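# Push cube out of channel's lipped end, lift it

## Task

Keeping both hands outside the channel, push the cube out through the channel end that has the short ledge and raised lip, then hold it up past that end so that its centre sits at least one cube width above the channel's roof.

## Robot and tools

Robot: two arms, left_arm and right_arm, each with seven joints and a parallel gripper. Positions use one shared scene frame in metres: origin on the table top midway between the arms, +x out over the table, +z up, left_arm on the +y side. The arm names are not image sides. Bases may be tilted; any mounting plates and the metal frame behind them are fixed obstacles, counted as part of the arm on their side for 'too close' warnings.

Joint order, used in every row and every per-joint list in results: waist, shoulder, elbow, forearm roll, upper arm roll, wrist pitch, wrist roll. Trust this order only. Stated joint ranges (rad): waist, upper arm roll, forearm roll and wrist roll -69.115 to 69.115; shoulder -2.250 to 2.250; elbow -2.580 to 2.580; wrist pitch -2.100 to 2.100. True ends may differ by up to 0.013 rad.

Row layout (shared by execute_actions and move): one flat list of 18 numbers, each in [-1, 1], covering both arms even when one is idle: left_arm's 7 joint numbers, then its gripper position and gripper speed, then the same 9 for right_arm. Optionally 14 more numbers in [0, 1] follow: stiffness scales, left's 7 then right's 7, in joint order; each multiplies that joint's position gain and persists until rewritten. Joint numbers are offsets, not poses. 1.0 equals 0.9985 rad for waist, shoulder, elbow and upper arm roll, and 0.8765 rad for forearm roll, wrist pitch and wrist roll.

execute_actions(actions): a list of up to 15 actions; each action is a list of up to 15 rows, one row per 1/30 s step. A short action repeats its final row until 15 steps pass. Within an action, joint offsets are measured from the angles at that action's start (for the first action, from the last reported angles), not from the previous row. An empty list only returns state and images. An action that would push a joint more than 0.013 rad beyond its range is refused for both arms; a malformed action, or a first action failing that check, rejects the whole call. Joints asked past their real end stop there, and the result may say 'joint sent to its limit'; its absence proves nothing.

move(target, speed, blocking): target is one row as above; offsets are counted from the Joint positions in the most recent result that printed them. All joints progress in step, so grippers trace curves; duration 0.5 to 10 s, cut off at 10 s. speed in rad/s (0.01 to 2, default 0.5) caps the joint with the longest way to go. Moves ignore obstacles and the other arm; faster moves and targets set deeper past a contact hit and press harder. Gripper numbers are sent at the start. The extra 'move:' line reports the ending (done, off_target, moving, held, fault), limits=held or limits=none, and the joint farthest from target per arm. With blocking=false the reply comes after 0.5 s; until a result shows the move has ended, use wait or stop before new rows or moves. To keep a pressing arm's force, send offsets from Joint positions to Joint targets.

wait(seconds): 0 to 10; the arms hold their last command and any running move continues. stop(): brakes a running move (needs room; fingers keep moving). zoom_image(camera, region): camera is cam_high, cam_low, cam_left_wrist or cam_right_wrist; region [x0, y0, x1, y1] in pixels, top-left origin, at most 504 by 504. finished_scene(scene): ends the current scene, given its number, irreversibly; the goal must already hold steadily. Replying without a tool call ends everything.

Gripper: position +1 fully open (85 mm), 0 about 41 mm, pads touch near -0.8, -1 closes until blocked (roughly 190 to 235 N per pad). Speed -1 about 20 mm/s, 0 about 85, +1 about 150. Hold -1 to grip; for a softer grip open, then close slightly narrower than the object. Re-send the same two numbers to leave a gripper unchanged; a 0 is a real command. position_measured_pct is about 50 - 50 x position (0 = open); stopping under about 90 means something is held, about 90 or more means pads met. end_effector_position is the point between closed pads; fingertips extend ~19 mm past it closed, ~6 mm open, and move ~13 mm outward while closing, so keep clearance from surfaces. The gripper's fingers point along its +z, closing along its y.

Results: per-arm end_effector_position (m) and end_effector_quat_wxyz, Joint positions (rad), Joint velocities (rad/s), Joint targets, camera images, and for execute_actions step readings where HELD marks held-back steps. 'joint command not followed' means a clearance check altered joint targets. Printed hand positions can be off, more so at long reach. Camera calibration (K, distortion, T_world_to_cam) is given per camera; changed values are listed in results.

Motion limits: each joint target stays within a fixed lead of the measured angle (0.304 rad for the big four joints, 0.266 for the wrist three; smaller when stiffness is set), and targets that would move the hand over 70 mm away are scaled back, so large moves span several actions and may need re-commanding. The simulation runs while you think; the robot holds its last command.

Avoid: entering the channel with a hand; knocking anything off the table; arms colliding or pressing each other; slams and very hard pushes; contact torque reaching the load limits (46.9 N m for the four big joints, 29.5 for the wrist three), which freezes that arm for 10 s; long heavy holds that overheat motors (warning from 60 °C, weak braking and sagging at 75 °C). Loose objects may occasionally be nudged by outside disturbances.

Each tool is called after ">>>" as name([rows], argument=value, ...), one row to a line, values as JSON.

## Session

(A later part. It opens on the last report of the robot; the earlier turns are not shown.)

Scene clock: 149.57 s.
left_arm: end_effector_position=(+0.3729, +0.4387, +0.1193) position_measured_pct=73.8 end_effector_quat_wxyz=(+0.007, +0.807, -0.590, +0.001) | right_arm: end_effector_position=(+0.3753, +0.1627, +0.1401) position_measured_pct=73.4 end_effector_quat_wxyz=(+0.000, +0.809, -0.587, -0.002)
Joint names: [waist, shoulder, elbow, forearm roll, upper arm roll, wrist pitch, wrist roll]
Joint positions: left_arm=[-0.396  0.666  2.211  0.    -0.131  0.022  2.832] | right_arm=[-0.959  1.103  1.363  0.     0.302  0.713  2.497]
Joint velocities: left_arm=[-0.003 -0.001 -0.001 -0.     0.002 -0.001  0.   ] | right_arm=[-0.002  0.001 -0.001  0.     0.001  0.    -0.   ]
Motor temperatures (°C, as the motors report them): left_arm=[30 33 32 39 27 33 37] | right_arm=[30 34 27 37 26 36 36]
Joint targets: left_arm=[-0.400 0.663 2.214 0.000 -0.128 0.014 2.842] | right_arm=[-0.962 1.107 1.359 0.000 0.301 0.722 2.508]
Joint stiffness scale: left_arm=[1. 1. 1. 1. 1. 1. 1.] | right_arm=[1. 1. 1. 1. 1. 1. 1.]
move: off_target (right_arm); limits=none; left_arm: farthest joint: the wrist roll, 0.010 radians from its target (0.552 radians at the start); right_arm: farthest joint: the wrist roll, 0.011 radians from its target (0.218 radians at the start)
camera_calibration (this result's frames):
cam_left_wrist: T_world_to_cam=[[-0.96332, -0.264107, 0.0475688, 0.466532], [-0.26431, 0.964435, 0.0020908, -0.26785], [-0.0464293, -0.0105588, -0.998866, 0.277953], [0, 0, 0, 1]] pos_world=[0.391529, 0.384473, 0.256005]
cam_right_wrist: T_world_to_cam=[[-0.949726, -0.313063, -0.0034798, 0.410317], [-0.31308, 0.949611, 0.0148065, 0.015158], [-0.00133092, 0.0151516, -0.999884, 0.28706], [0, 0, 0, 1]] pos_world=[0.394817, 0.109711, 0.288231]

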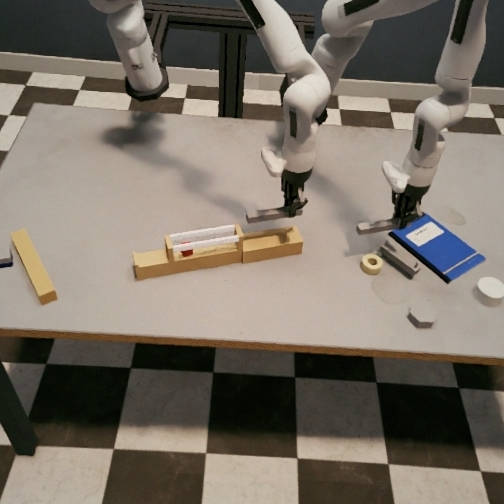

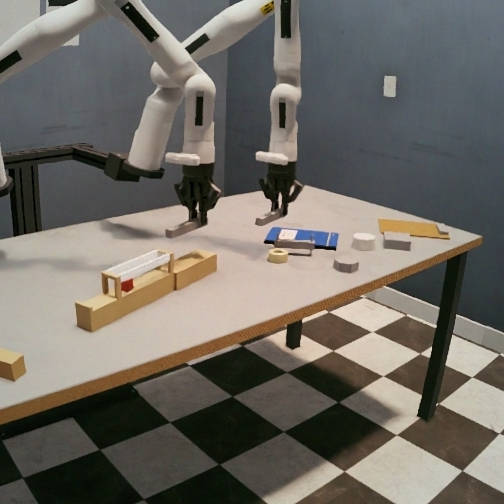

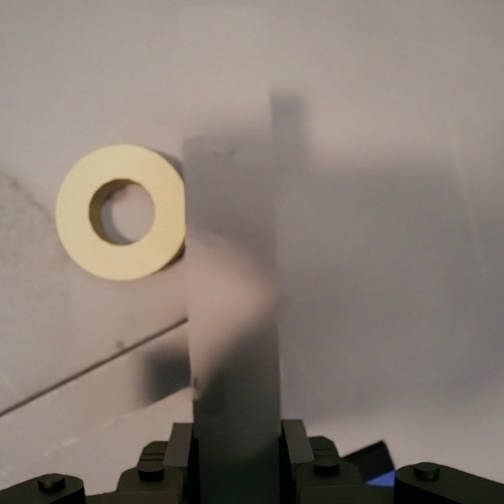

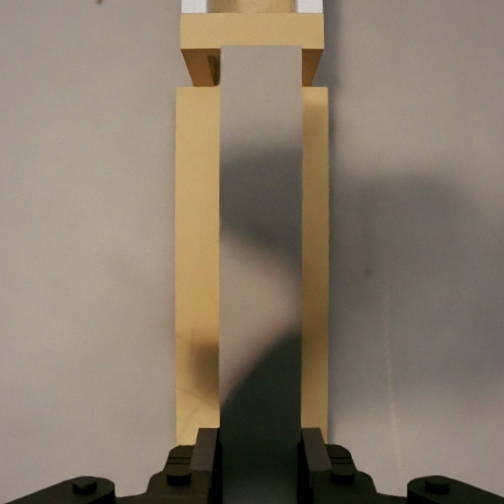

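>>> execute_actions([
  [[-0.004,-0.003,0.003,0,0.003,-0.009,0.011,-1,0, 0.002,0.017,-0.005,0,-0.001,0.006,0.005,-1,0],[-0.004,-0.003,0.003,0,0.003,-0.009,0.011,-1,0, 0.008,0.033,-0.009,0,-0.003,-0.002,0.003,-1,0],[-0.004,-0.003,0.003,0,0.003,-0.009,0.011,-1,0, 0.013,0.049,-0.013,0,-0.004,-0.014,0,-1,0],[-0.004,-0.003,0.003,0,0.003,-0.009,0.011,-1,0, 0.019,0.065,-0.019,0,-0.006,-0.028,0,-1,0],[-0.004,-0.003,0.003,0,0.003,-0.009,0.011,-1,0, 0.025,0.081,-0.024,0,-0.007,-0.041,0,-1,0],[-0.004,-0.003,0.003,0,0.003,-0.009,0.011,-1,0, 0.031,0.097,-0.029,0,-0.009,-0.055,0,-1,0],[-0.004,-0.003,0.003,0,0.003,-0.009,0.011,-1,0, 0.036,0.111,-0.034,0,-0.011,-0.068,0,-1,0],[-0.004,-0.003,0.003,0,0.003,-0.009,0.011,-1,0, 0.041,0.124,-0.039,0,-0.012,-0.081,0,-1,0],[-0.004,-0.003,0.003,0,0.003,-0.009,0.011,-1,0, 0.044,0.133,-0.043,0,-0.013,-0.092,0,-1,0],[-0.004,-0.003,0.003,0,0.003,-0.009,0.011,-1,0, 0.0451,0.136,-0.046,0,-0.015,-0.1,0,-1,0],[-0.004,-0.003,0.003,0,0.003,-0.009,0.011,-1,0, 0.0451,0.136,-0.048,0,-0.016,-0.105,0,-1,0],[-0.004,-0.003,0.003,0,0.003,-0.009,0.011,-1,0, 0.0451,0.136,-0.05,0,-0.017,-0.109,0,-1,0],[-0.004,-0.003,0.003,0,0.003,-0.009,0.011,-1,0, 0.0451,0.136,-0.0511,0,-0.017,-0.1124,0,-1,0]],
])

>>> execute_actions(actions=[])

Scene clock: 166.27 s.
left_arm: end_effector_position=(+0.3728, +0.4388, +0.1194) position_measured_pct=73.8 end_effector_quat_wxyz=(+0.006, +0.807, -0.590, +0.001) | right_arm: end_effector_position=(+0.3771, +0.1640, +0.0738) position_measured_pct=73.4 end_effector_quat_wxyz=(-0.000, +0.809, -0.587, -0.001)
Joint names: [waist, shoulder, elbow, forearm roll, upper arm roll, wrist pitch, wrist roll]
Joint positions: left_arm=[-0.396  0.666  2.211  0.    -0.131  0.022  2.832] | right_arm=[-0.919  1.228  1.319  0.     0.288  0.626  2.497]
Joint velocities: left_arm=[ 0.     0.     0.001  0.001  0.     0.001 -0.002] | right_arm=[ 0.023  0.069 -0.036  0.001 -0.008 -0.05   0.001]
Motor temperatures (°C, as the motors report them): left_arm=[30 33 32 39 27 33 37] | right_arm=[30 34 27 37 26 36 36]
Joint targets: left_arm=[-0.399 0.663 2.214 0.000 -0.128 0.014 2.841] | right_arm=[-0.914 1.239 1.312 0.000 0.285 0.615 2.497]
Joint stiffness scale: left_arm=[1. 1. 1. 1. 1. 1. 1.] | right_arm=[1. 1. 1. 1. 1. 1. 1.]
Step readings (joint positions):
0: left_arm=[-0.396 0.666 2.211 0.000 -0.131 0.022 2.832] | right_arm=[-0.959 1.103 1.363 0.000 0.302 0.713 2.497]
1: left_arm=[-0.396 0.666 2.211 0.000 -0.131 0.022 2.832] | right_arm=[-0.959 1.104 1.363 0.000 0.302 0.713 2.497]
2: left_arm=[-0.396 0.666 2.211 0.000 -0.131 0.022 2.832] | right_arm=[-0.959 1.107 1.362 0.000 0.302 0.713 2.497]
4: left_arm=[-0.396 0.666 2.211 0.000 -0.131 0.022 2.832] | right_arm=[-0.955 1.123 1.357 0.000 0.301 0.710 2.497]
8: left_arm=[-0.396 0.666 2.211 0.000 -0.131 0.022 2.832] | right_arm=[-0.938 1.173 1.340 0.000 0.296 0.674 2.497]
15: Joint positions above
camera_calibration (this result's frames):
cam_left_wrist: T_world_to_cam=[[-0.96324, -0.264412, 0.0474836, 0.466642], [-0.26461, 0.964353, 0.00217933, -0.267842], [-0.0463672, -0.0104654, -0.99887, 0.277902], [0, 0, 0, 1]] pos_world=[0.3915, 0.384589, 0.256013]
cam_right_wrist: T_world_to_cam=[[-0.949685, -0.313144, -0.00624461, 0.41244], [-0.313203, 0.949585, 0.01387, 0.0155977], [0.00158646, 0.015128, -0.999884, 0.219693], [0, 0, 0, 1]] pos_world=[0.396224, 0.111018, 0.222027]

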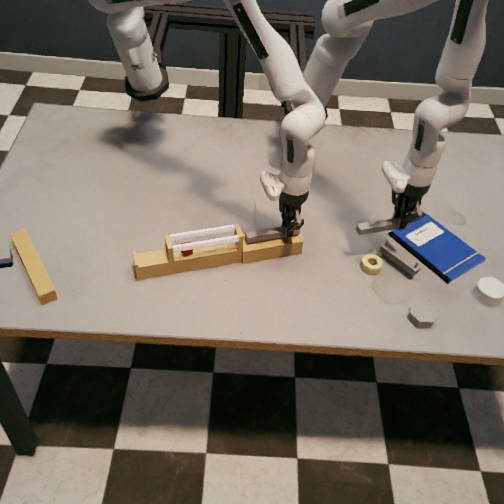

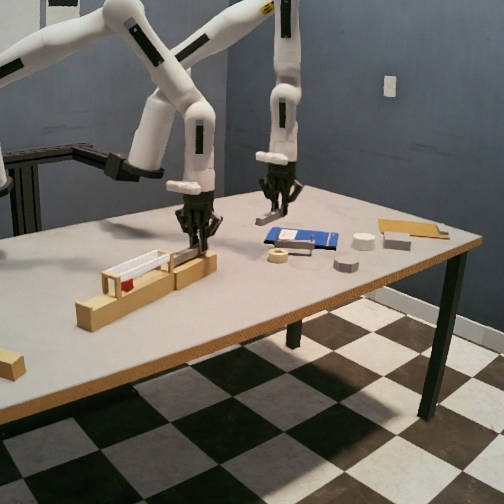

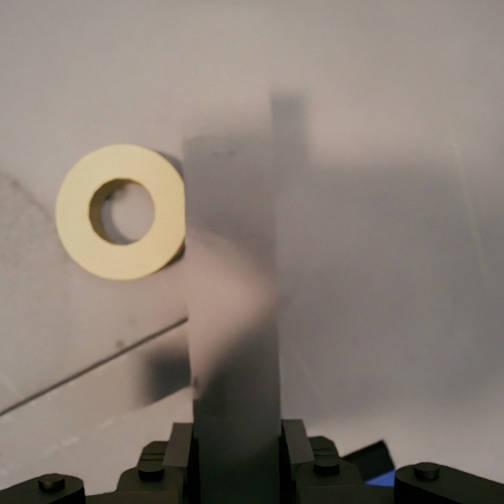

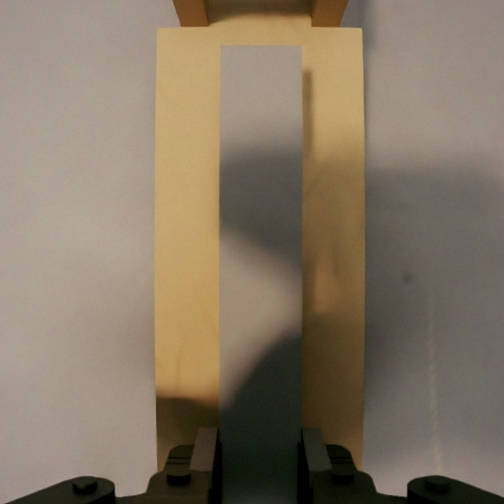

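Scene clock: 166.27 s.
left_arm: end_effector_position=(+0.3728, +0.4388, +0.1194) position_measured_pct=73.8 end_effector_quat_wxyz=(+0.006, +0.807, -0.590, +0.001) | right_arm: end_effector_position=(+0.3771, +0.1640, +0.0738) position_measured_pct=73.4 end_effector_quat_wxyz=(-0.000, +0.809, -0.587, -0.001)
Joint names: [waist, shoulder, elbow, forearm roll, upper arm roll, wrist pitch, wrist roll]
Joint positions: left_arm=[-0.396  0.666  2.211  0.    -0.131  0.022  2.832] | right_arm=[-0.919  1.228  1.319  0.     0.288  0.626  2.497]
Joint velocities: left_arm=[ 0.     0.     0.001  0.001  0.     0.001 -0.002] | right_arm=[ 0.023  0.069 -0.036  0.001 -0.008 -0.05   0.001]
Motor temperatures (°C, as the motors report them): left_arm=[30 33 32 39 27 33 37] | right_arm=[30 34 27 37 26 36 36]
Joint targets: left_arm=[-0.399 0.663 2.214 0.000 -0.128 0.014 2.841] | right_arm=[-0.914 1.239 1.312 0.000 0.285 0.615 2.497]
Joint stiffness scale: left_arm=[1. 1. 1. 1. 1. 1. 1.] | right_arm=[1. 1. 1. 1. 1. 1. 1.]
camera_calibration (this result's frames):
cam_left_wrist: T_world_to_cam=[[-0.96324, -0.264412, 0.0474836, 0.466642], [-0.26461, 0.964353, 0.00217933, -0.267842], [-0.0463672, -0.0104654, -0.99887, 0.277902], [0, 0, 0, 1]] pos_world=[0.3915, 0.384589, 0.256013]
cam_right_wrist: T_world_to_cam=[[-0.949685, -0.313144, -0.00624461, 0.41244], [-0.313203, 0.949585, 0.01387, 0.0155977], [0.00158646, 0.015128, -0.999884, 0.219693], [0, 0, 0, 1]] pos_world=[0.396224, 0.111018, 0.222027]

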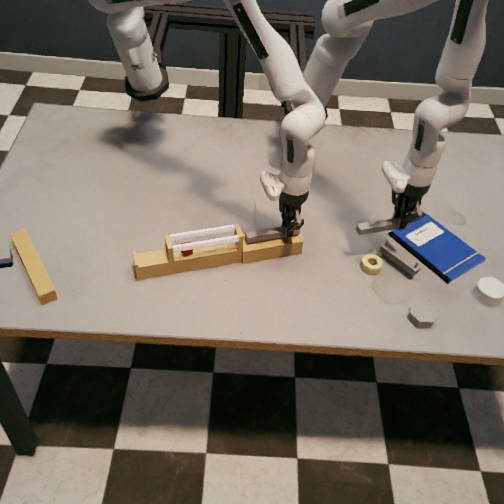

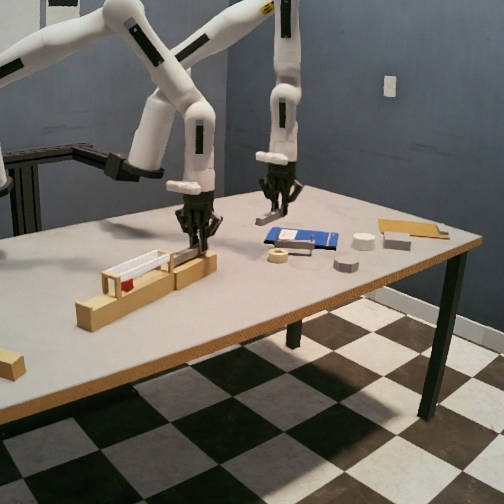

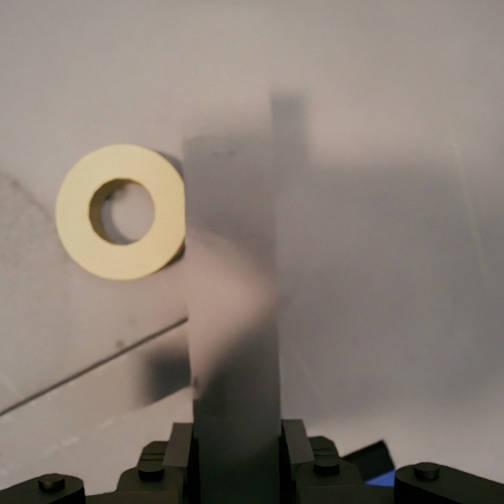

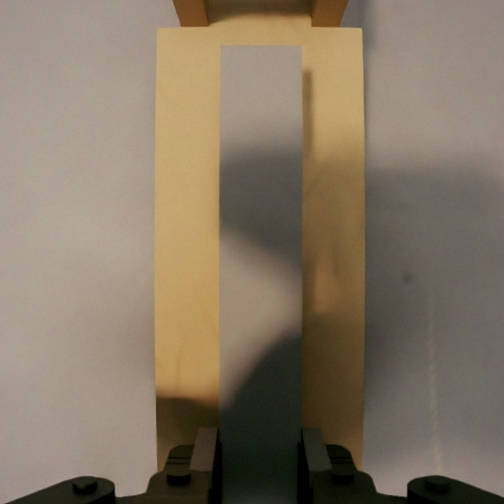

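>>> execute_actions([
  [[-0.003,-0.003,0.003,0,0.003,-0.009,0.011,-1,0, 0.010,-0.0009,0.004,0,0.003,-0.015,0.012,-1,0],[-0.003,-0.003,0.003,0,0.003,-0.009,0.011,-1,0, 0.0161,-0.0061,0.011,0,0.0036,-0.021,0.017,-1,0],[-0.003,-0.003,0.003,0,0.003,-0.009,0.011,-1,0, 0.0222,-0.0113,0.021,0,0.0042,-0.029,0.024,-1,0],[-0.003,-0.003,0.003,0,0.003,-0.009,0.011,-1,0, 0.0282,-0.0165,0.032,0,0.005,-0.0385,0.032,-1,0],[-0.003,-0.003,0.003,0,0.003,-0.009,0.011,-1,0, 0.0343,-0.0217,0.043,0,0.0055,-0.048,0.04,-1,0],[-0.003,-0.003,0.003,0,0.003,-0.009,0.011,-1,0, 0.0404,-0.027,0.054,0,0.006,-0.057,0.048,-1,0],[-0.003,-0.003,0.003,0,0.003,-0.009,0.011,-1,0, 0.0459,-0.0317,0.0655,0,0.007,-0.066,0.055,-1,0],[-0.003,-0.003,0.003,0,0.003,-0.009,0.011,-1,0, 0.051,-0.0361,0.0755,0,0.0075,-0.0746,0.0625,-1,0],[-0.003,-0.003,0.003,0,0.003,-0.009,0.011,-1,0, 0.0545,-0.039,0.0846,0,0.008,-0.082,0.069,-1,0],[-0.003,-0.003,0.003,0,0.003,-0.009,0.011,-1,0, 0.0555,-0.04,0.0916,0,0.0085,-0.088,0.074,-1,0],[-0.003,-0.003,0.003,0,0.003,-0.009,0.011,-1,0, 0.0555,-0.04,0.0957,0,0.0087,-0.0914,0.077,-1,0],[-0.003,-0.003,0.003,0,0.003,-0.009,0.011,-1,0, 0.0555,-0.04,0.0987,0,0.009,-0.094,0.079,-1,0],[-0.003,-0.003,0.003,0,0.003,-0.009,0.011,-1,0, 0.0555,-0.04,0.1018,0,0.009,-0.0964,0.081,-1,0]],
])

Scene clock: 186.87 s.
left_arm: end_effector_position=(+0.3729, +0.4388, +0.1194) position_measured_pct=73.8 end_effector_quat_wxyz=(+0.006, +0.807, -0.590, +0.001) | right_arm: end_effector_position=(+0.3906, +0.1239, +0.0679) position_measured_pct=73.4 end_effector_quat_wxyz=(+0.000, +0.809, -0.588, +0.000)
Joint names: [waist, shoulder, elbow, forearm roll, upper arm roll, wrist pitch, wrist roll]
Joint positions: left_arm=[-0.396  0.666  2.211  0.    -0.131  0.022  2.832] | right_arm=[-0.868  1.194  1.412  0.     0.295  0.552  2.556]
Joint velocities: left_arm=[-0.     0.    -0.002 -0.001 -0.001  0.001 -0.001] | right_arm=[ 0.026 -0.021  0.067 -0.     0.    -0.031  0.027]
Motor temperatures (°C, as the motors report them): left_arm=[30 33 32 39 28 33 37] | right_arm=[30 34 27 37 26 36 36]
Joint targets: left_arm=[-0.399 0.663 2.214 0.000 -0.128 0.014 2.841] | right_arm=[-0.864 1.188 1.421 0.000 0.297 0.541 2.568]
Joint stiffness scale: left_arm=[1. 1. 1. 1. 1. 1. 1.] | right_arm=[1. 1. 1. 1. 1. 1. 1.]
Step readings (joint positions):
0: left_arm=[-0.396 0.666 2.211 0.000 -0.131 0.022 2.832] | right_arm=[-0.916 1.235 1.316 0.000 0.288 0.623 2.497]
1: left_arm=[-0.396 0.666 2.211 0.000 -0.131 0.022 2.832] | right_arm=[-0.916 1.235 1.317 0.000 0.288 0.623 2.497]
2: left_arm=[-0.396 0.666 2.211 0.000 -0.131 0.022 2.832] | right_arm=[-0.915 1.233 1.318 0.000 0.288 0.621 2.498]
4: left_arm=[-0.396 0.666 2.211 0.000 -0.131 0.022 2.832] | right_arm=[-0.909 1.228 1.328 0.000 0.288 0.612 2.504]
8: left_arm=[-0.396 0.666 2.211 0.000 -0.131 0.022 2.832] | right_arm=[-0.890 1.211 1.364 0.000 0.291 0.583 2.528]
15: Joint positions above
camera_calibration (this result's frames):
cam_left_wrist: T_world_to_cam=[[-0.963243, -0.264415, 0.0474098, 0.466676], [-0.264611, 0.964353, 0.00220634, -0.267854], [-0.0463031, -0.0104199, -0.998873, 0.277859], [0, 0, 0, 1]] pos_world=[0.391511, 0.384597, 0.256012]
cam_right_wrist: T_world_to_cam=[[-0.95003, -0.312088, -0.00669921, 0.41272], [-0.312148, 0.949962, 0.0116492, 0.0577233], [0.00272842, 0.0131582, -0.99991, 0.214146], [0, 0, 0, 1]] pos_world=[0.40953, 0.0711521, 0.216219]

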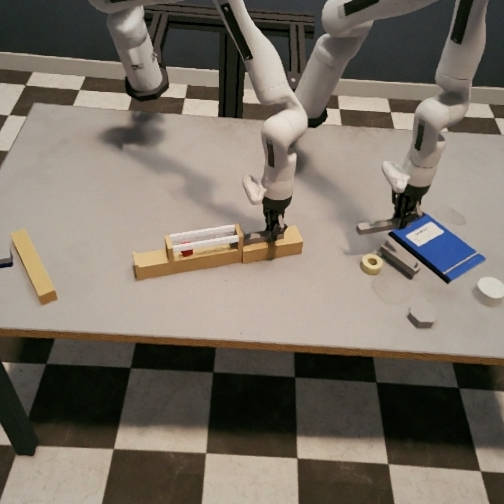

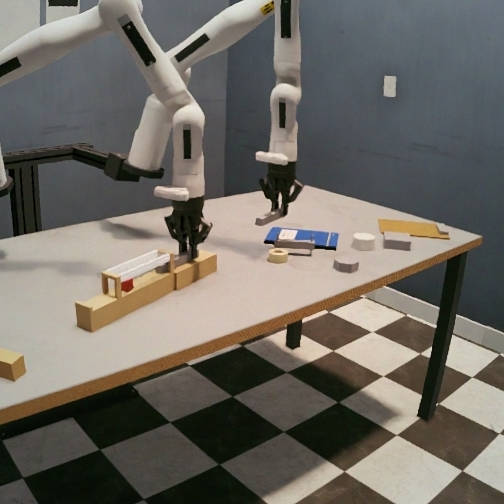

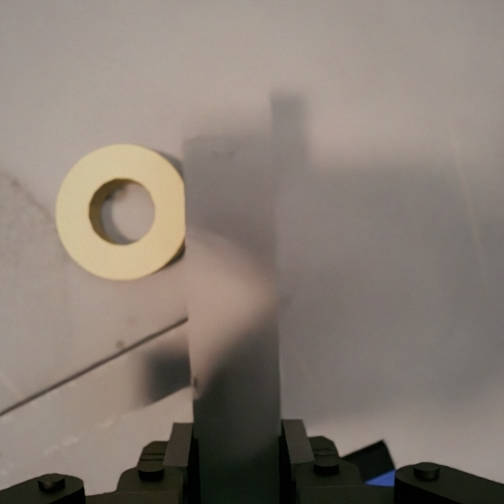

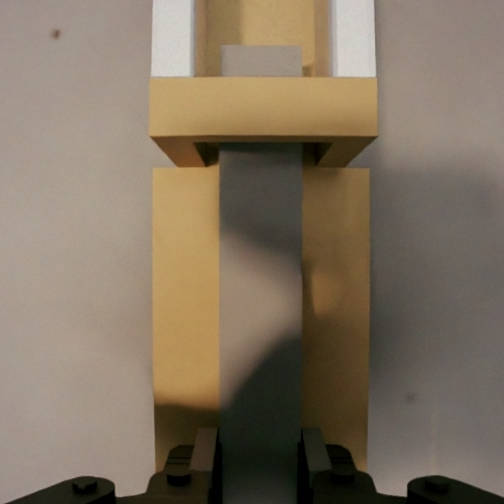

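>>> execute_actions([
  [[-0.003,-0.003,0.003,0,0.003,-0.009,0.011,-1,0, 0.009,-0.0094,0.011,0,0.002,-0.0144,0.0157,-1,0],[-0.003,-0.003,0.003,0,0.003,-0.009,0.011,-1,0, 0.015,-0.0135,0.0165,0,0.0023,-0.019,0.0204,-1,0],[-0.003,-0.003,0.003,0,0.003,-0.009,0.011,-1,0, 0.021,-0.0176,0.024,0,0.0026,-0.025,0.027,-1,0],[-0.003,-0.003,0.003,0,0.003,-0.009,0.011,-1,0, 0.027,-0.0216,0.032,0,0.003,-0.032,0.0346,-1,0],[-0.003,-0.003,0.003,0,0.003,-0.009,0.011,-1,0, 0.033,-0.0257,0.04,0,0.0033,-0.039,0.042,-1,0],[-0.003,-0.003,0.003,0,0.003,-0.009,0.011,-1,0, 0.039,-0.0298,0.0485,0,0.0036,-0.046,0.0494,-1,0],[-0.003,-0.003,0.003,0,0.003,-0.009,0.011,-1,0, 0.0447,-0.0335,0.0567,0,0.004,-0.053,0.0568,-1,0],[-0.003,-0.003,0.003,0,0.003,-0.009,0.011,-1,0, 0.0498,-0.037,0.064,0,0.0042,-0.0594,0.0635,-1,0],[-0.003,-0.003,0.003,0,0.003,-0.009,0.011,-1,0, 0.0533,-0.0393,0.071,0,0.0045,-0.065,0.0696,-1,0],[-0.003,-0.003,0.003,0,0.003,-0.009,0.011,-1,0, 0.0543,-0.04,0.077,0,0.0047,-0.0696,0.0743,-1,0],[-0.003,-0.003,0.003,0,0.003,-0.009,0.011,-1,0, 0.0543,-0.04,0.081,0,0.005,-0.073,0.078,-1,0],[-0.003,-0.003,0.003,0,0.003,-0.009,0.011,-1,0, 0.0543,-0.04,0.0835,0,0.005,-0.0759,0.081,-1,0],[-0.003,-0.003,0.003,0,0.003,-0.009,0.011,-1,0, 0.0543,-0.04,0.0835,0,0.005,-0.0759,0.081,-1,0],[-0.003,-0.003,0.003,0,0.003,-0.009,0.011,-1,0, 0.0543,-0.04,0.0835,0,0.005,-0.0759,0.081,-1,0],[-0.003,-0.003,0.003,0,0.003,-0.009,0.011,-1,0, 0.0543,-0.04,0.0835,0,0.005,-0.0759,0.081,0.2,0]],
])

Scene clock: 200.57 s.
left_arm: end_effector_position=(+0.3729, +0.4388, +0.1194) position_measured_pct=73.8 end_effector_quat_wxyz=(+0.006, +0.807, -0.590, +0.001) | right_arm: end_effector_position=(+0.4016, +0.0894, +0.0669) position_measured_pct=73.4 end_effector_quat_wxyz=(-0.001, +0.810, -0.587, -0.000)
Joint names: [waist, shoulder, elbow, forearm roll, upper arm roll, wrist pitch, wrist roll]
Joint positions: left_arm=[-0.396  0.666  2.211  0.    -0.131  0.022  2.832] | right_arm=[-0.82   1.16   1.488  0.     0.297  0.494  2.615]
Joint velocities: left_arm=[-0.     0.    -0.    -0.002  0.    -0.001  0.   ] | right_arm=[ 0.025 -0.018  0.038  0.    -0.001 -0.022  0.02 ]
Motor temperatures (°C, as the motors report them): left_arm=[30 33 32 39 28 33 37] | right_arm=[30 35 27 37 26 36 36]
Joint targets: left_arm=[-0.399 0.663 2.214 0.000 -0.128 0.014 2.841] | right_arm=[-0.814 1.154 1.496 0.000 0.300 0.485 2.627]
Joint stiffness scale: left_arm=[1. 1. 1. 1. 1. 1. 1.] | right_arm=[1. 1. 1. 1. 1. 1. 1.]
Step readings (joint positions):
0: left_arm=[-0.396 0.666 2.211 0.000 -0.131 0.022 2.832] | right_arm=[-0.866 1.192 1.417 0.000 0.295 0.550 2.558]
1: left_arm=[-0.396 0.666 2.211 0.000 -0.131 0.022 2.832] | right_arm=[-0.866 1.191 1.417 0.000 0.295 0.549 2.558]
2: left_arm=[-0.396 0.666 2.211 0.000 -0.131 0.022 2.832] | right_arm=[-0.864 1.190 1.418 0.000 0.295 0.548 2.559]
4: left_arm=[-0.396 0.666 2.211 0.000 -0.131 0.022 2.832] | right_arm=[-0.859 1.186 1.426 0.000 0.295 0.541 2.566]
8: left_arm=[-0.396 0.666 2.211 0.000 -0.131 0.022 2.832] | right_arm=[-0.840 1.173 1.453 0.000 0.295 0.519 2.589]
15: Joint positions above
camera_calibration (this result's frames):
cam_left_wrist: T_world_to_cam=[[-0.963246, -0.264417, 0.0473362, 0.46671], [-0.264611, 0.964353, 0.00223331, -0.267865], [-0.0462393, -0.0103745, -0.998877, 0.277816], [0, 0, 0, 1]] pos_world=[0.391523, 0.384605, 0.25601]
cam_right_wrist: T_world_to_cam=[[-0.949406, -0.313967, -0.00721134, 0.412319], [-0.31404, 0.949312, 0.0136513, 0.0946514], [0.00255975, 0.0152253, -0.999881, 0.213464], [0, 0, 0, 1]] pos_world=[0.420636, 0.0363509, 0.21512]

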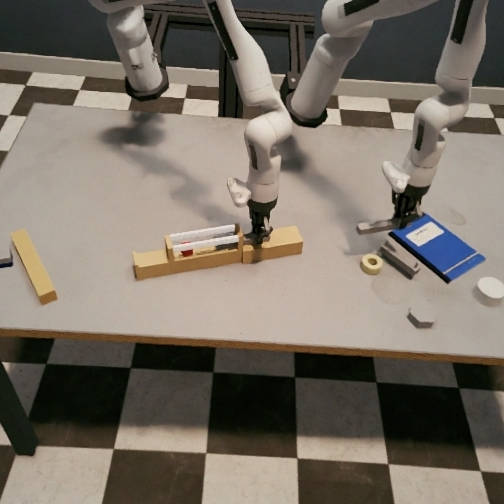

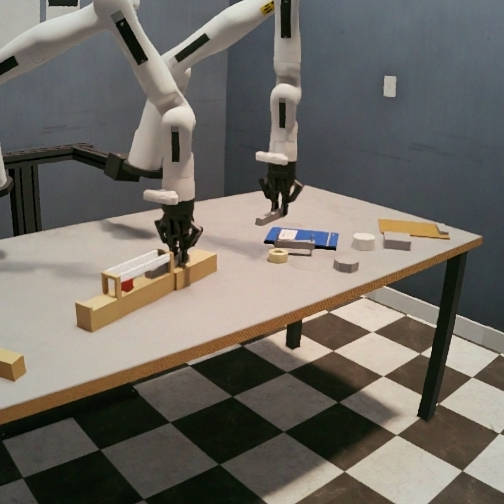

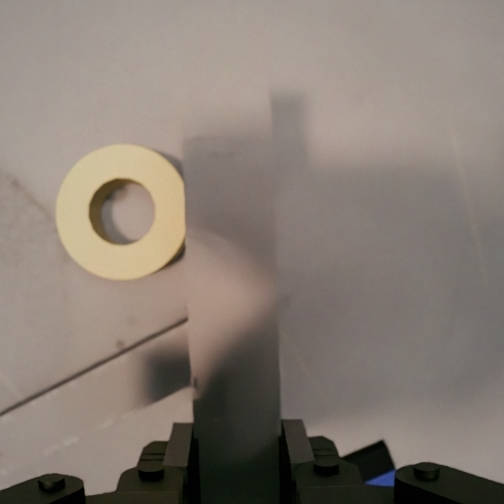

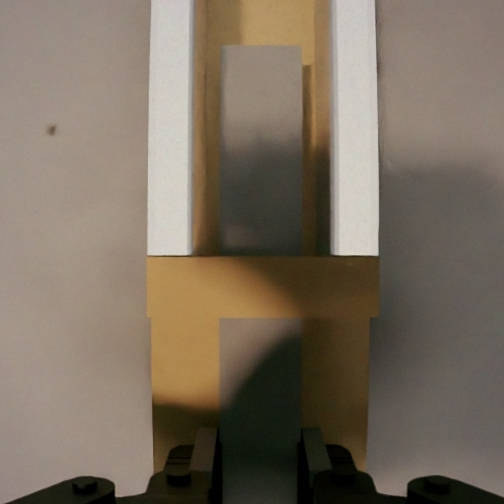

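>>> execute_actions(actions=[])

Scene clock: 205.90 s.
left_arm: end_effector_position=(+0.3729, +0.4388, +0.1194) position_measured_pct=73.8 end_effector_quat_wxyz=(+0.006, +0.807, -0.590, +0.001) | right_arm: end_effector_position=(+0.4019, +0.0871, +0.0666) position_measured_pct=40.1 end_effector_quat_wxyz=(+0.000, +0.809, -0.588, -0.000)
Joint names: [waist, shoulder, elbow, forearm roll, upper arm roll, wrist pitch, wrist roll]
Joint positions: left_arm=[-0.396  0.666  2.211  0.    -0.131  0.022  2.832] | right_arm=[-0.817  1.158  1.491  0.     0.297  0.494  2.617]
Joint velocities: left_arm=[-0.    -0.    -0.    -0.001 -0.001 -0.001 -0.   ] | right_arm=[-0.001  0.    -0.001  0.001 -0.    -0.     0.001]
Motor temperatures (°C, as the motors report them): left_arm=[30 33 32 39 28 33 37] | right_arm=[30 35 27 37 26 36 36]
Joint targets: left_arm=[-0.399 0.663 2.214 0.000 -0.128 0.014 2.841] | right_arm=[-0.814 1.154 1.496 0.000 0.300 0.485 2.627]
Joint stiffness scale: left_arm=[1. 1. 1. 1. 1. 1. 1.] | right_arm=[1. 1. 1. 1. 1. 1. 1.]
camera_calibration (this result's frames):
cam_left_wrist: T_world_to_cam=[[-0.963246, -0.264417, 0.0473342, 0.466711], [-0.264611, 0.964353, 0.00223398, -0.267865], [-0.0462376, -0.0103733, -0.998877, 0.277815], [0, 0, 0, 1]] pos_world=[0.391523, 0.384605, 0.25601]
cam_right_wrist: T_world_to_cam=[[-0.950086, -0.311941, -0.00548676, 0.41183], [-0.311987, 0.95, 0.0127859, 0.0960827], [0.00122397, 0.0138595, -0.999903, 0.213904], [0, 0, 0, 1]] pos_world=[0.420988, 0.0342234, 0.214915]

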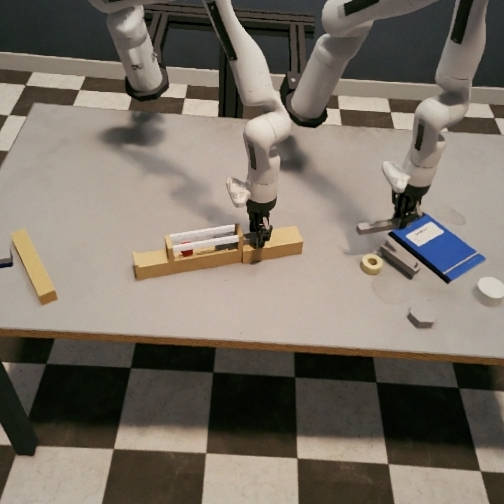

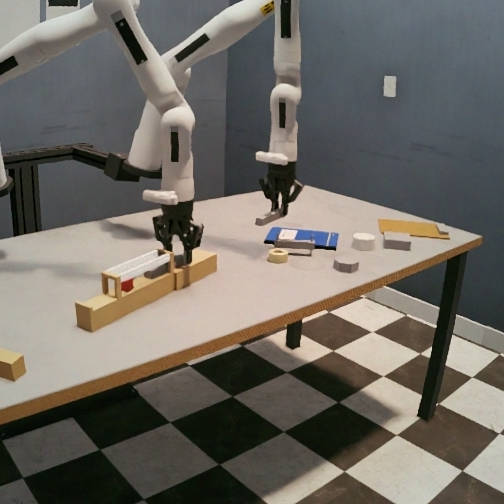

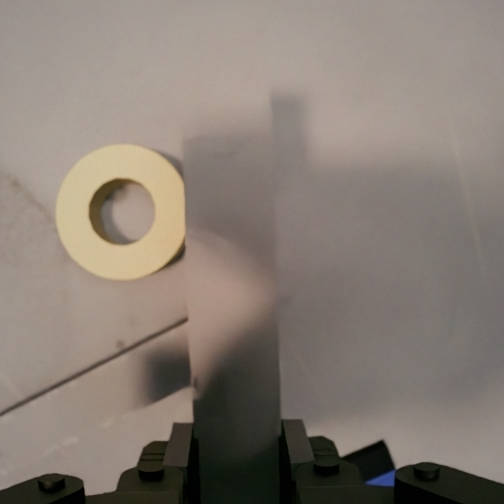

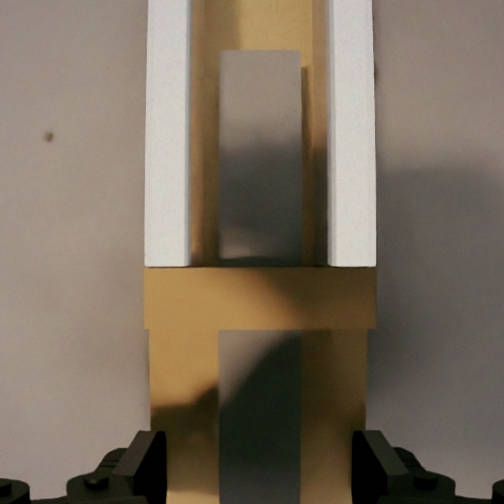

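>>> execute_actions([
  [[0.008,0.004,0.004,0,-0.002,-0.012,0.014,-1,0, -0.008,-0.018,0.006,0,0.004,0.012,0.011,0.2,0],[0.02,0.009,0.007,0,-0.004,-0.018,0.024,-1,0, -0.0144,-0.035,0.009,0,0.0055,0.021,0.011,0.2,0],[0.036,0.016,0.011,0,-0.007,-0.026,0.038,-1,0, -0.0207,-0.052,0.013,0,0.008,0.034,0.011,0.2,0],[0.054,0.023,0.015,0,-0.011,-0.035,0.055,-1,0, -0.027,-0.069,0.0174,0,0.011,0.048,0.011,0.2,0],[0.072,0.031,0.019,0,-0.015,-0.045,0.074,-1,0, -0.033,-0.086,0.022,0,0.0135,0.061,0.011,0.2,0],[0.09,0.038,0.024,0,-0.019,-0.055,0.093,-1,0, -0.0394,-0.103,0.026,0,0.016,0.075,0.011,0.2,0],[0.108,0.046,0.028,0,-0.022,-0.066,0.112,-1,0, -0.045,-0.119,0.0306,0,0.019,0.089,0.011,0.2,0],[0.126,0.054,0.032,0,-0.026,-0.076,0.131,-1,0, -0.05,-0.133,0.0346,0,0.0215,0.101,0.011,0.2,0],[0.142,0.061,0.036,0,-0.029,-0.086,0.148,-1,0, -0.054,-0.143,0.038,0,0.024,0.112,0.011,0.2,0],[0.155,0.066,0.039,0,-0.032,-0.094,0.162,-1,0, -0.055,-0.146,0.041,0,0.0255,0.121,0.011,0.2,0],[0.164,0.07,0.041,0,-0.034,-0.1,0.172,-1,0, -0.055,-0.146,0.043,0,0.0265,0.127,0.011,0.2,0],[0.17,0.0725,0.0425,0,-0.035,-0.103,0.179,-1,0, -0.055,-0.146,0.045,0,0.028,0.1335,0.011,0.2,0]],
])

Scene clock: 216.33 s.
left_arm: end_effector_position=(+0.3800, +0.3893, +0.1051) position_measured_pct=73.8 end_effector_quat_wxyz=(+0.010, +0.811, -0.585, +0.003) | right_arm: end_effector_position=(+0.4018, +0.0860, +0.1357) position_measured_pct=40.1 end_effector_quat_wxyz=(+0.003, +0.809, -0.588, +0.000)
Joint names: [waist, shoulder, elbow, forearm roll, upper arm roll, wrist pitch, wrist roll]
Joint positions: left_arm=[-0.248  0.728  2.249  0.    -0.162 -0.059  2.975] | right_arm=[-0.866  1.024  1.53   0.     0.322  0.6    2.617]
Joint velocities: left_arm=[ 0.157  0.069  0.024 -0.002 -0.01  -0.031  0.058] | right_arm=[-0.027 -0.078  0.028 -0.001  0.008  0.042  0.001]
Motor temperatures (°C, as the motors report them): left_arm=[30 33 32 39 28 33 37] | right_arm=[30 35 27 37 26 36 36]
Joint targets: left_arm=[-0.226 0.738 2.253 0.000 -0.166 -0.069 2.989] | right_arm=[-0.871 1.012 1.536 0.000 0.325 0.611 2.626]
Joint stiffness scale: left_arm=[1. 1. 1. 1. 1. 1. 1.] | right_arm=[1. 1. 1. 1. 1. 1. 1.]
Step readings (joint positions):
0: left_arm=[-0.396 0.666 2.211 0.000 -0.131 0.022 2.832] | right_arm=[-0.817 1.158 1.491 0.000 0.297 0.494 2.617]
1: left_arm=[-0.396 0.666 2.211 0.000 -0.131 0.021 2.832] | right_arm=[-0.817 1.157 1.492 0.000 0.297 0.494 2.617]
2: left_arm=[-0.393 0.667 2.211 0.000 -0.132 0.019 2.834] | right_arm=[-0.818 1.154 1.493 0.000 0.298 0.495 2.617]
4: left_arm=[-0.381 0.671 2.215 0.000 -0.135 0.011 2.847] | right_arm=[-0.825 1.137 1.497 0.000 0.300 0.508 2.617]
8: left_arm=[-0.331 0.692 2.229 0.000 -0.147 -0.020 2.902] | right_arm=[-0.845 1.083 1.512 0.000 0.310 0.551 2.617]
15: Joint positions above
camera_calibration (this result's frames):
cam_left_wrist: T_world_to_cam=[[-0.960237, -0.274573, 0.0505339, 0.463573], [-0.275123, 0.9614, -0.00411984, -0.212385], [-0.0474521, -0.017859, -0.998714, 0.266784], [0, 0, 0, 1]] pos_world=[0.399368, 0.336237, 0.24214]
cam_right_wrist: T_world_to_cam=[[-0.950083, -0.311985, -0.00275345, 0.411461], [-0.311997, 0.950042, 0.0088666, 0.0967127], [-0.000150352, 0.00928307, -0.999957, 0.283965], [0, 0, 0, 1]] pos_world=[0.421139, 0.0338527, 0.284228]

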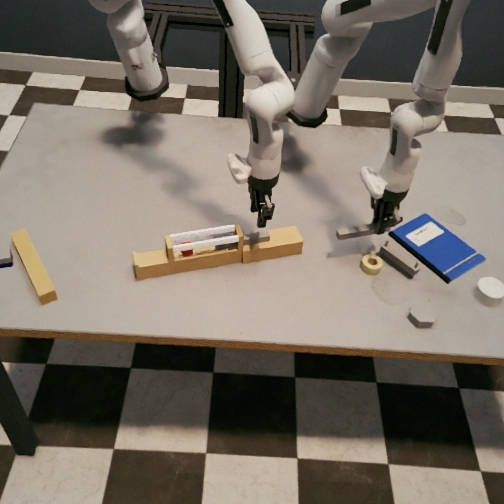

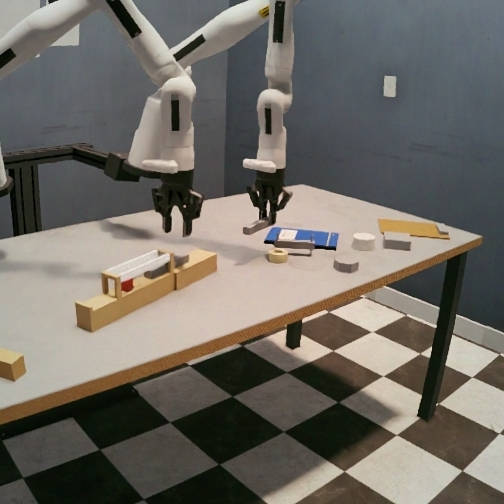

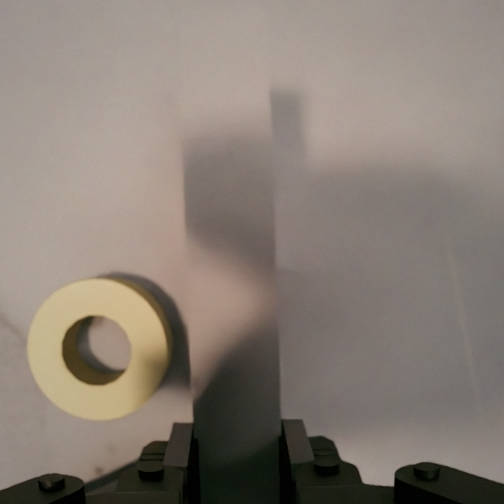

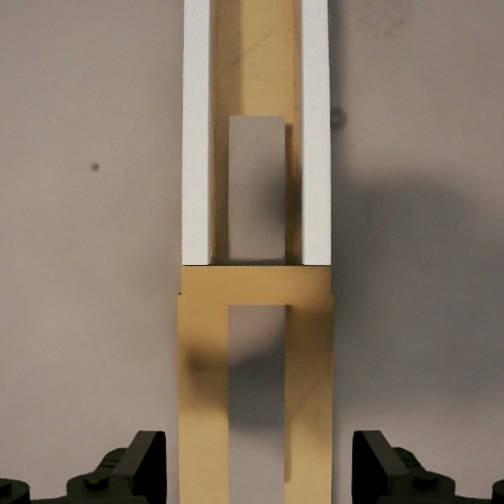

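>>> move(target=[0.5371,0.2312,0.1353,0,-0.1131,-0.3258,0.5716,-1,0, 0.4501,-0.2325,0.2441,0,0.0085,-0.1694,0.574,0.25,0], speed=0.8)

Scene clock: 229.70 s.
left_arm: end_effector_position=(+0.3546, +0.2382, +0.0759) position_measured_pct=73.8 end_effector_quat_wxyz=(+0.001, +0.808, -0.589, +0.001) | right_arm: end_effector_position=(+0.4810, -0.1588, +0.1496) position_measured_pct=37.7 end_effector_quat_wxyz=(+0.001, +0.808, -0.589, +0.000)
Joint names: [waist, shoulder, elbow, forearm roll, upper arm roll, wrist pitch, wrist roll]
Joint positions: left_arm=[ 0.285  0.955  2.381  0.    -0.271 -0.337  3.466] | right_arm=[-0.419  0.796  1.769  0.     0.33   0.46   3.109]
Joint velocities: left_arm=[ 0.003  0.002 -0.001 -0.     0.     0.001 -0.001] | right_arm=[ 0.001 -0.     0.001 -0.002  0.     0.     0.001]
Motor temperatures (°C, as the motors report them): left_arm=[30 32 32 39 28 33 37] | right_arm=[30 35 27 37 26 36 36]
Joint targets: left_arm=[0.289 0.959 2.384 0.000 -0.274 -0.344 3.476] | right_arm=[-0.416 0.792 1.774 0.000 0.330 0.452 3.120]
Joint stiffness scale: left_arm=[1. 1. 1. 1. 1. 1. 1.] | right_arm=[1. 1. 1. 1. 1. 1. 1.]
move: off_target (right_arm); limits=none; left_arm: farthest joint: the wrist roll, 0.010 radians from its target (0.498 radians at the start); right_arm: farthest joint: the wrist roll, 0.011 radians from its target (0.504 radians at the start)
camera_calibration (this result's frames):
cam_left_wrist: T_world_to_cam=[[-0.963135, -0.266254, 0.0384742, 0.399203], [-0.26609, 0.963902, 0.00942919, -0.0790343], [-0.039596, -0.00115602, -0.999215, 0.22696], [0, 0, 0, 1]] pos_world=[0.372442, 0.182733, 0.212169]
cam_right_wrist: T_world_to_cam=[[-0.950908, -0.309444, -0.00435159, 0.411373], [-0.309473, 0.950852, 0.0103567, 0.352568], [0.0009329, 0.011195, -0.999937, 0.299909], [0, 0, 0, 1]] pos_world=[0.500008, -0.2113, 0.298029]

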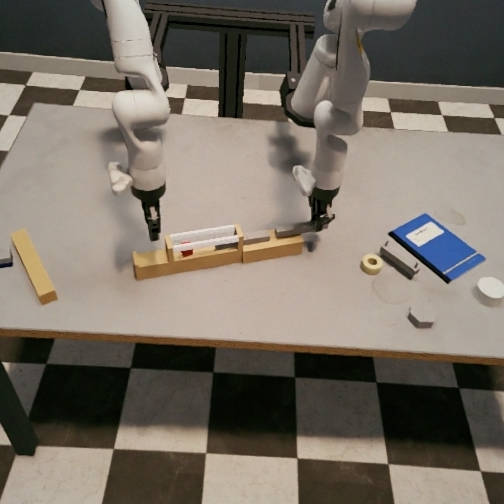

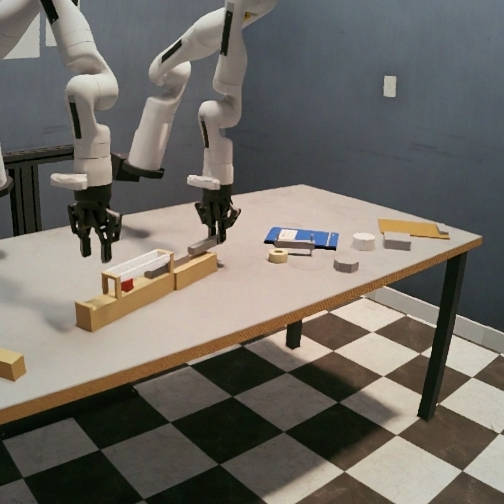

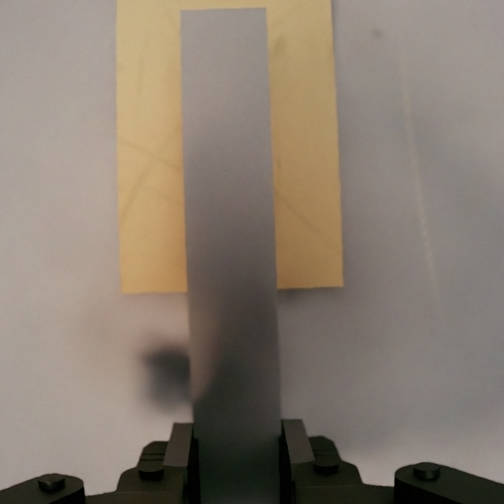

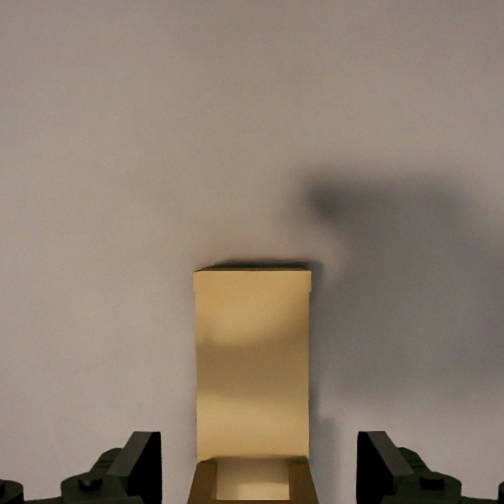

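>>> execute_actions([
  [[0.0175,0.0082,-0.005,0,-0.0035,0.01,0.016,-1,0, 0.003,-0.004,0.005,0,0,-0.009,0.0125,0.25,0],[0.0336,0.0131,-0.0096,0,-0.0047,0.0147,0.0266,-1,0, 0.003,-0.004,0.005,0,0,-0.009,0.0125,0.25,0],[0.0497,0.0181,-0.0163,0,-0.0063,0.0215,0.0417,-1,0, 0.003,-0.004,0.005,0,0,-0.009,0.0125,0.25,0],[0.0659,0.0231,-0.0236,0,-0.0081,0.0289,0.0584,-1,0, 0.003,-0.004,0.005,0,0,-0.009,0.0125,0.25,0],[0.082,0.0281,-0.0309,0,-0.0099,0.0363,0.0751,-1,0, 0.003,-0.004,0.005,0,0,-0.009,0.0125,0.25,0],[0.0982,0.0331,-0.0382,0,-0.0117,0.0437,0.0918,-1,0, 0.003,-0.004,0.005,0,0,-0.009,0.0125,0.25,0],[0.1129,0.0376,-0.0455,0,-0.0136,0.0511,0.1085,-1,0, 0.003,-0.004,0.005,0,0,-0.009,0.0125,0.25,0],[0.1264,0.0418,-0.0521,0,-0.0152,0.0578,0.1237,-1,0, 0.003,-0.004,0.005,0,0,-0.009,0.0125,0.25,0],[0.1358,0.0447,-0.0581,0,-0.0167,0.0639,0.1373,-1,0, 0.003,-0.004,0.005,0,0,-0.009,0.0125,0.25,0],[0.1385,0.0455,-0.0628,0,-0.0179,0.0686,0.1479,-1,0, 0.003,-0.004,0.005,0,0,-0.009,0.0125,0.25,0],[0.1385,0.0455,-0.0654,0,-0.0185,0.0713,0.154,-1,0, 0.003,-0.004,0.005,0,0,-0.009,0.0125,0.25,0],[0.1385,0.0455,-0.0674,0,-0.019,0.0733,0.1585,-1,0, 0.003,-0.004,0.005,0,0,-0.009,0.0125,0.25,0],[0.1385,0.0455,-0.0694,0,-0.0195,0.0753,0.1631,-1,0, 0.003,-0.004,0.005,0,0,-0.009,0.0125,0.25,0]],
])

Scene clock: 250.27 s.
left_arm: end_effector_position=(+0.3660, +0.2033, +0.0675) position_measured_pct=73.8 end_effector_quat_wxyz=(+0.001, +0.810, -0.587, -0.000) | right_arm: end_effector_position=(+0.4807, -0.1593, +0.1495) position_measured_pct=37.7 end_effector_quat_wxyz=(+0.002, +0.808, -0.589, +0.000)
Joint names: [waist, shoulder, elbow, forearm roll, upper arm roll, wrist pitch, wrist roll]
Joint positions: left_arm=[ 0.411  0.995  2.318  0.    -0.287 -0.28   3.595] | right_arm=[-0.418  0.796  1.77   0.     0.33   0.46   3.11 ]
Joint velocities: left_arm=[ 0.075  0.025 -0.043 -0.001 -0.011  0.027  0.059] | right_arm=[-0.    -0.     0.    -0.001  0.    -0.    -0.001]
Motor temperatures (°C, as the motors report them): left_arm=[30 32 32 39 28 33 37] | right_arm=[30 35 27 37 26 36 36]
Joint targets: left_arm=[0.423 1.001 2.312 0.000 -0.290 -0.271 3.609] | right_arm=[-0.416 0.792 1.774 0.000 0.330 0.452 3.120]
Joint stiffness scale: left_arm=[1. 1. 1. 1. 1. 1. 1.] | right_arm=[1. 1. 1. 1. 1. 1. 1.]
Step readings (joint positions):
0: left_arm=[0.285 0.955 2.381 0.000 -0.271 -0.337 3.466] | right_arm=[-0.419 0.796 1.769 0.000 0.330 0.460 3.109]
1: left_arm=[0.286 0.956 2.381 0.000 -0.271 -0.337 3.466] | right_arm=[-0.419 0.796 1.770 0.000 0.330 0.460 3.109]
2: left_arm=[0.290 0.957 2.380 0.000 -0.272 -0.336 3.469] | right_arm=[-0.419 0.796 1.770 0.000 0.330 0.460 3.109]
4: left_arm=[0.307 0.962 2.374 0.000 -0.274 -0.329 3.483] | right_arm=[-0.419 0.796 1.770 0.000 0.330 0.460 3.109]
8: left_arm=[0.357 0.978 2.349 0.000 -0.280 -0.306 3.535] | right_arm=[-0.418 0.796 1.770 0.000 0.330 0.460 3.109]
15: Joint positions above
camera_calibration (this result's frames):
cam_left_wrist: T_world_to_cam=[[-0.961584, -0.271486, 0.0406315, 0.40152], [-0.271246, 0.962442, 0.0113957, -0.0402185], [-0.0421993, -0.0000632659, -0.999109, 0.219698], [0, 0, 0, 1]] pos_world=[0.384457, 0.147729, 0.203646]
cam_right_wrist: T_world_to_cam=[[-0.950996, -0.309182, -0.00363715, 0.410907], [-0.309203, 0.95094, 0.0102862, 0.352811], [0.000278392, 0.0109068, -0.99994, 0.300101], [0, 0, 0, 1]] pos_world=[0.499778, -0.21173, 0.297949]

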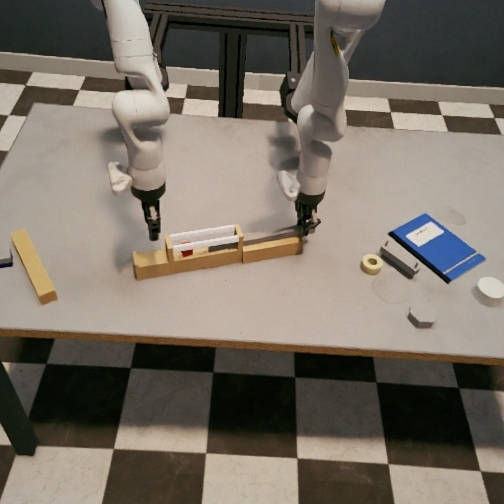

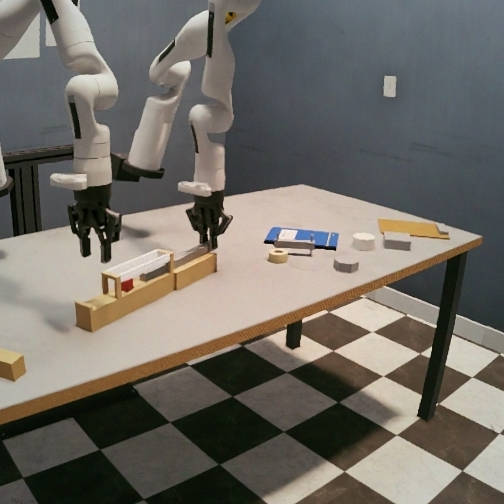

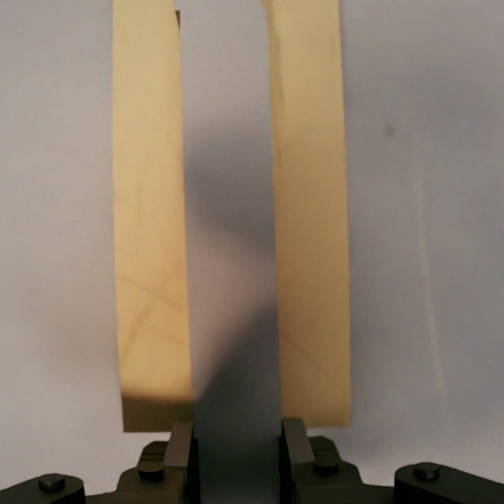

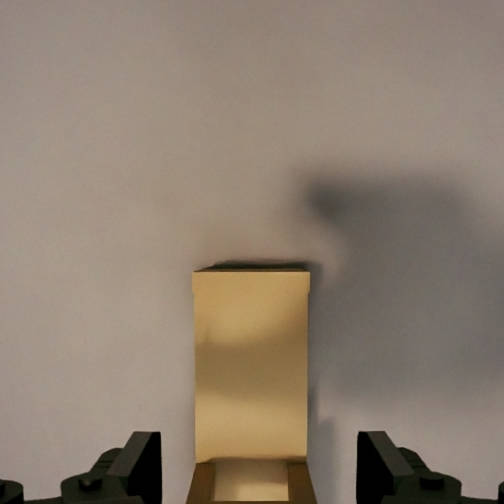

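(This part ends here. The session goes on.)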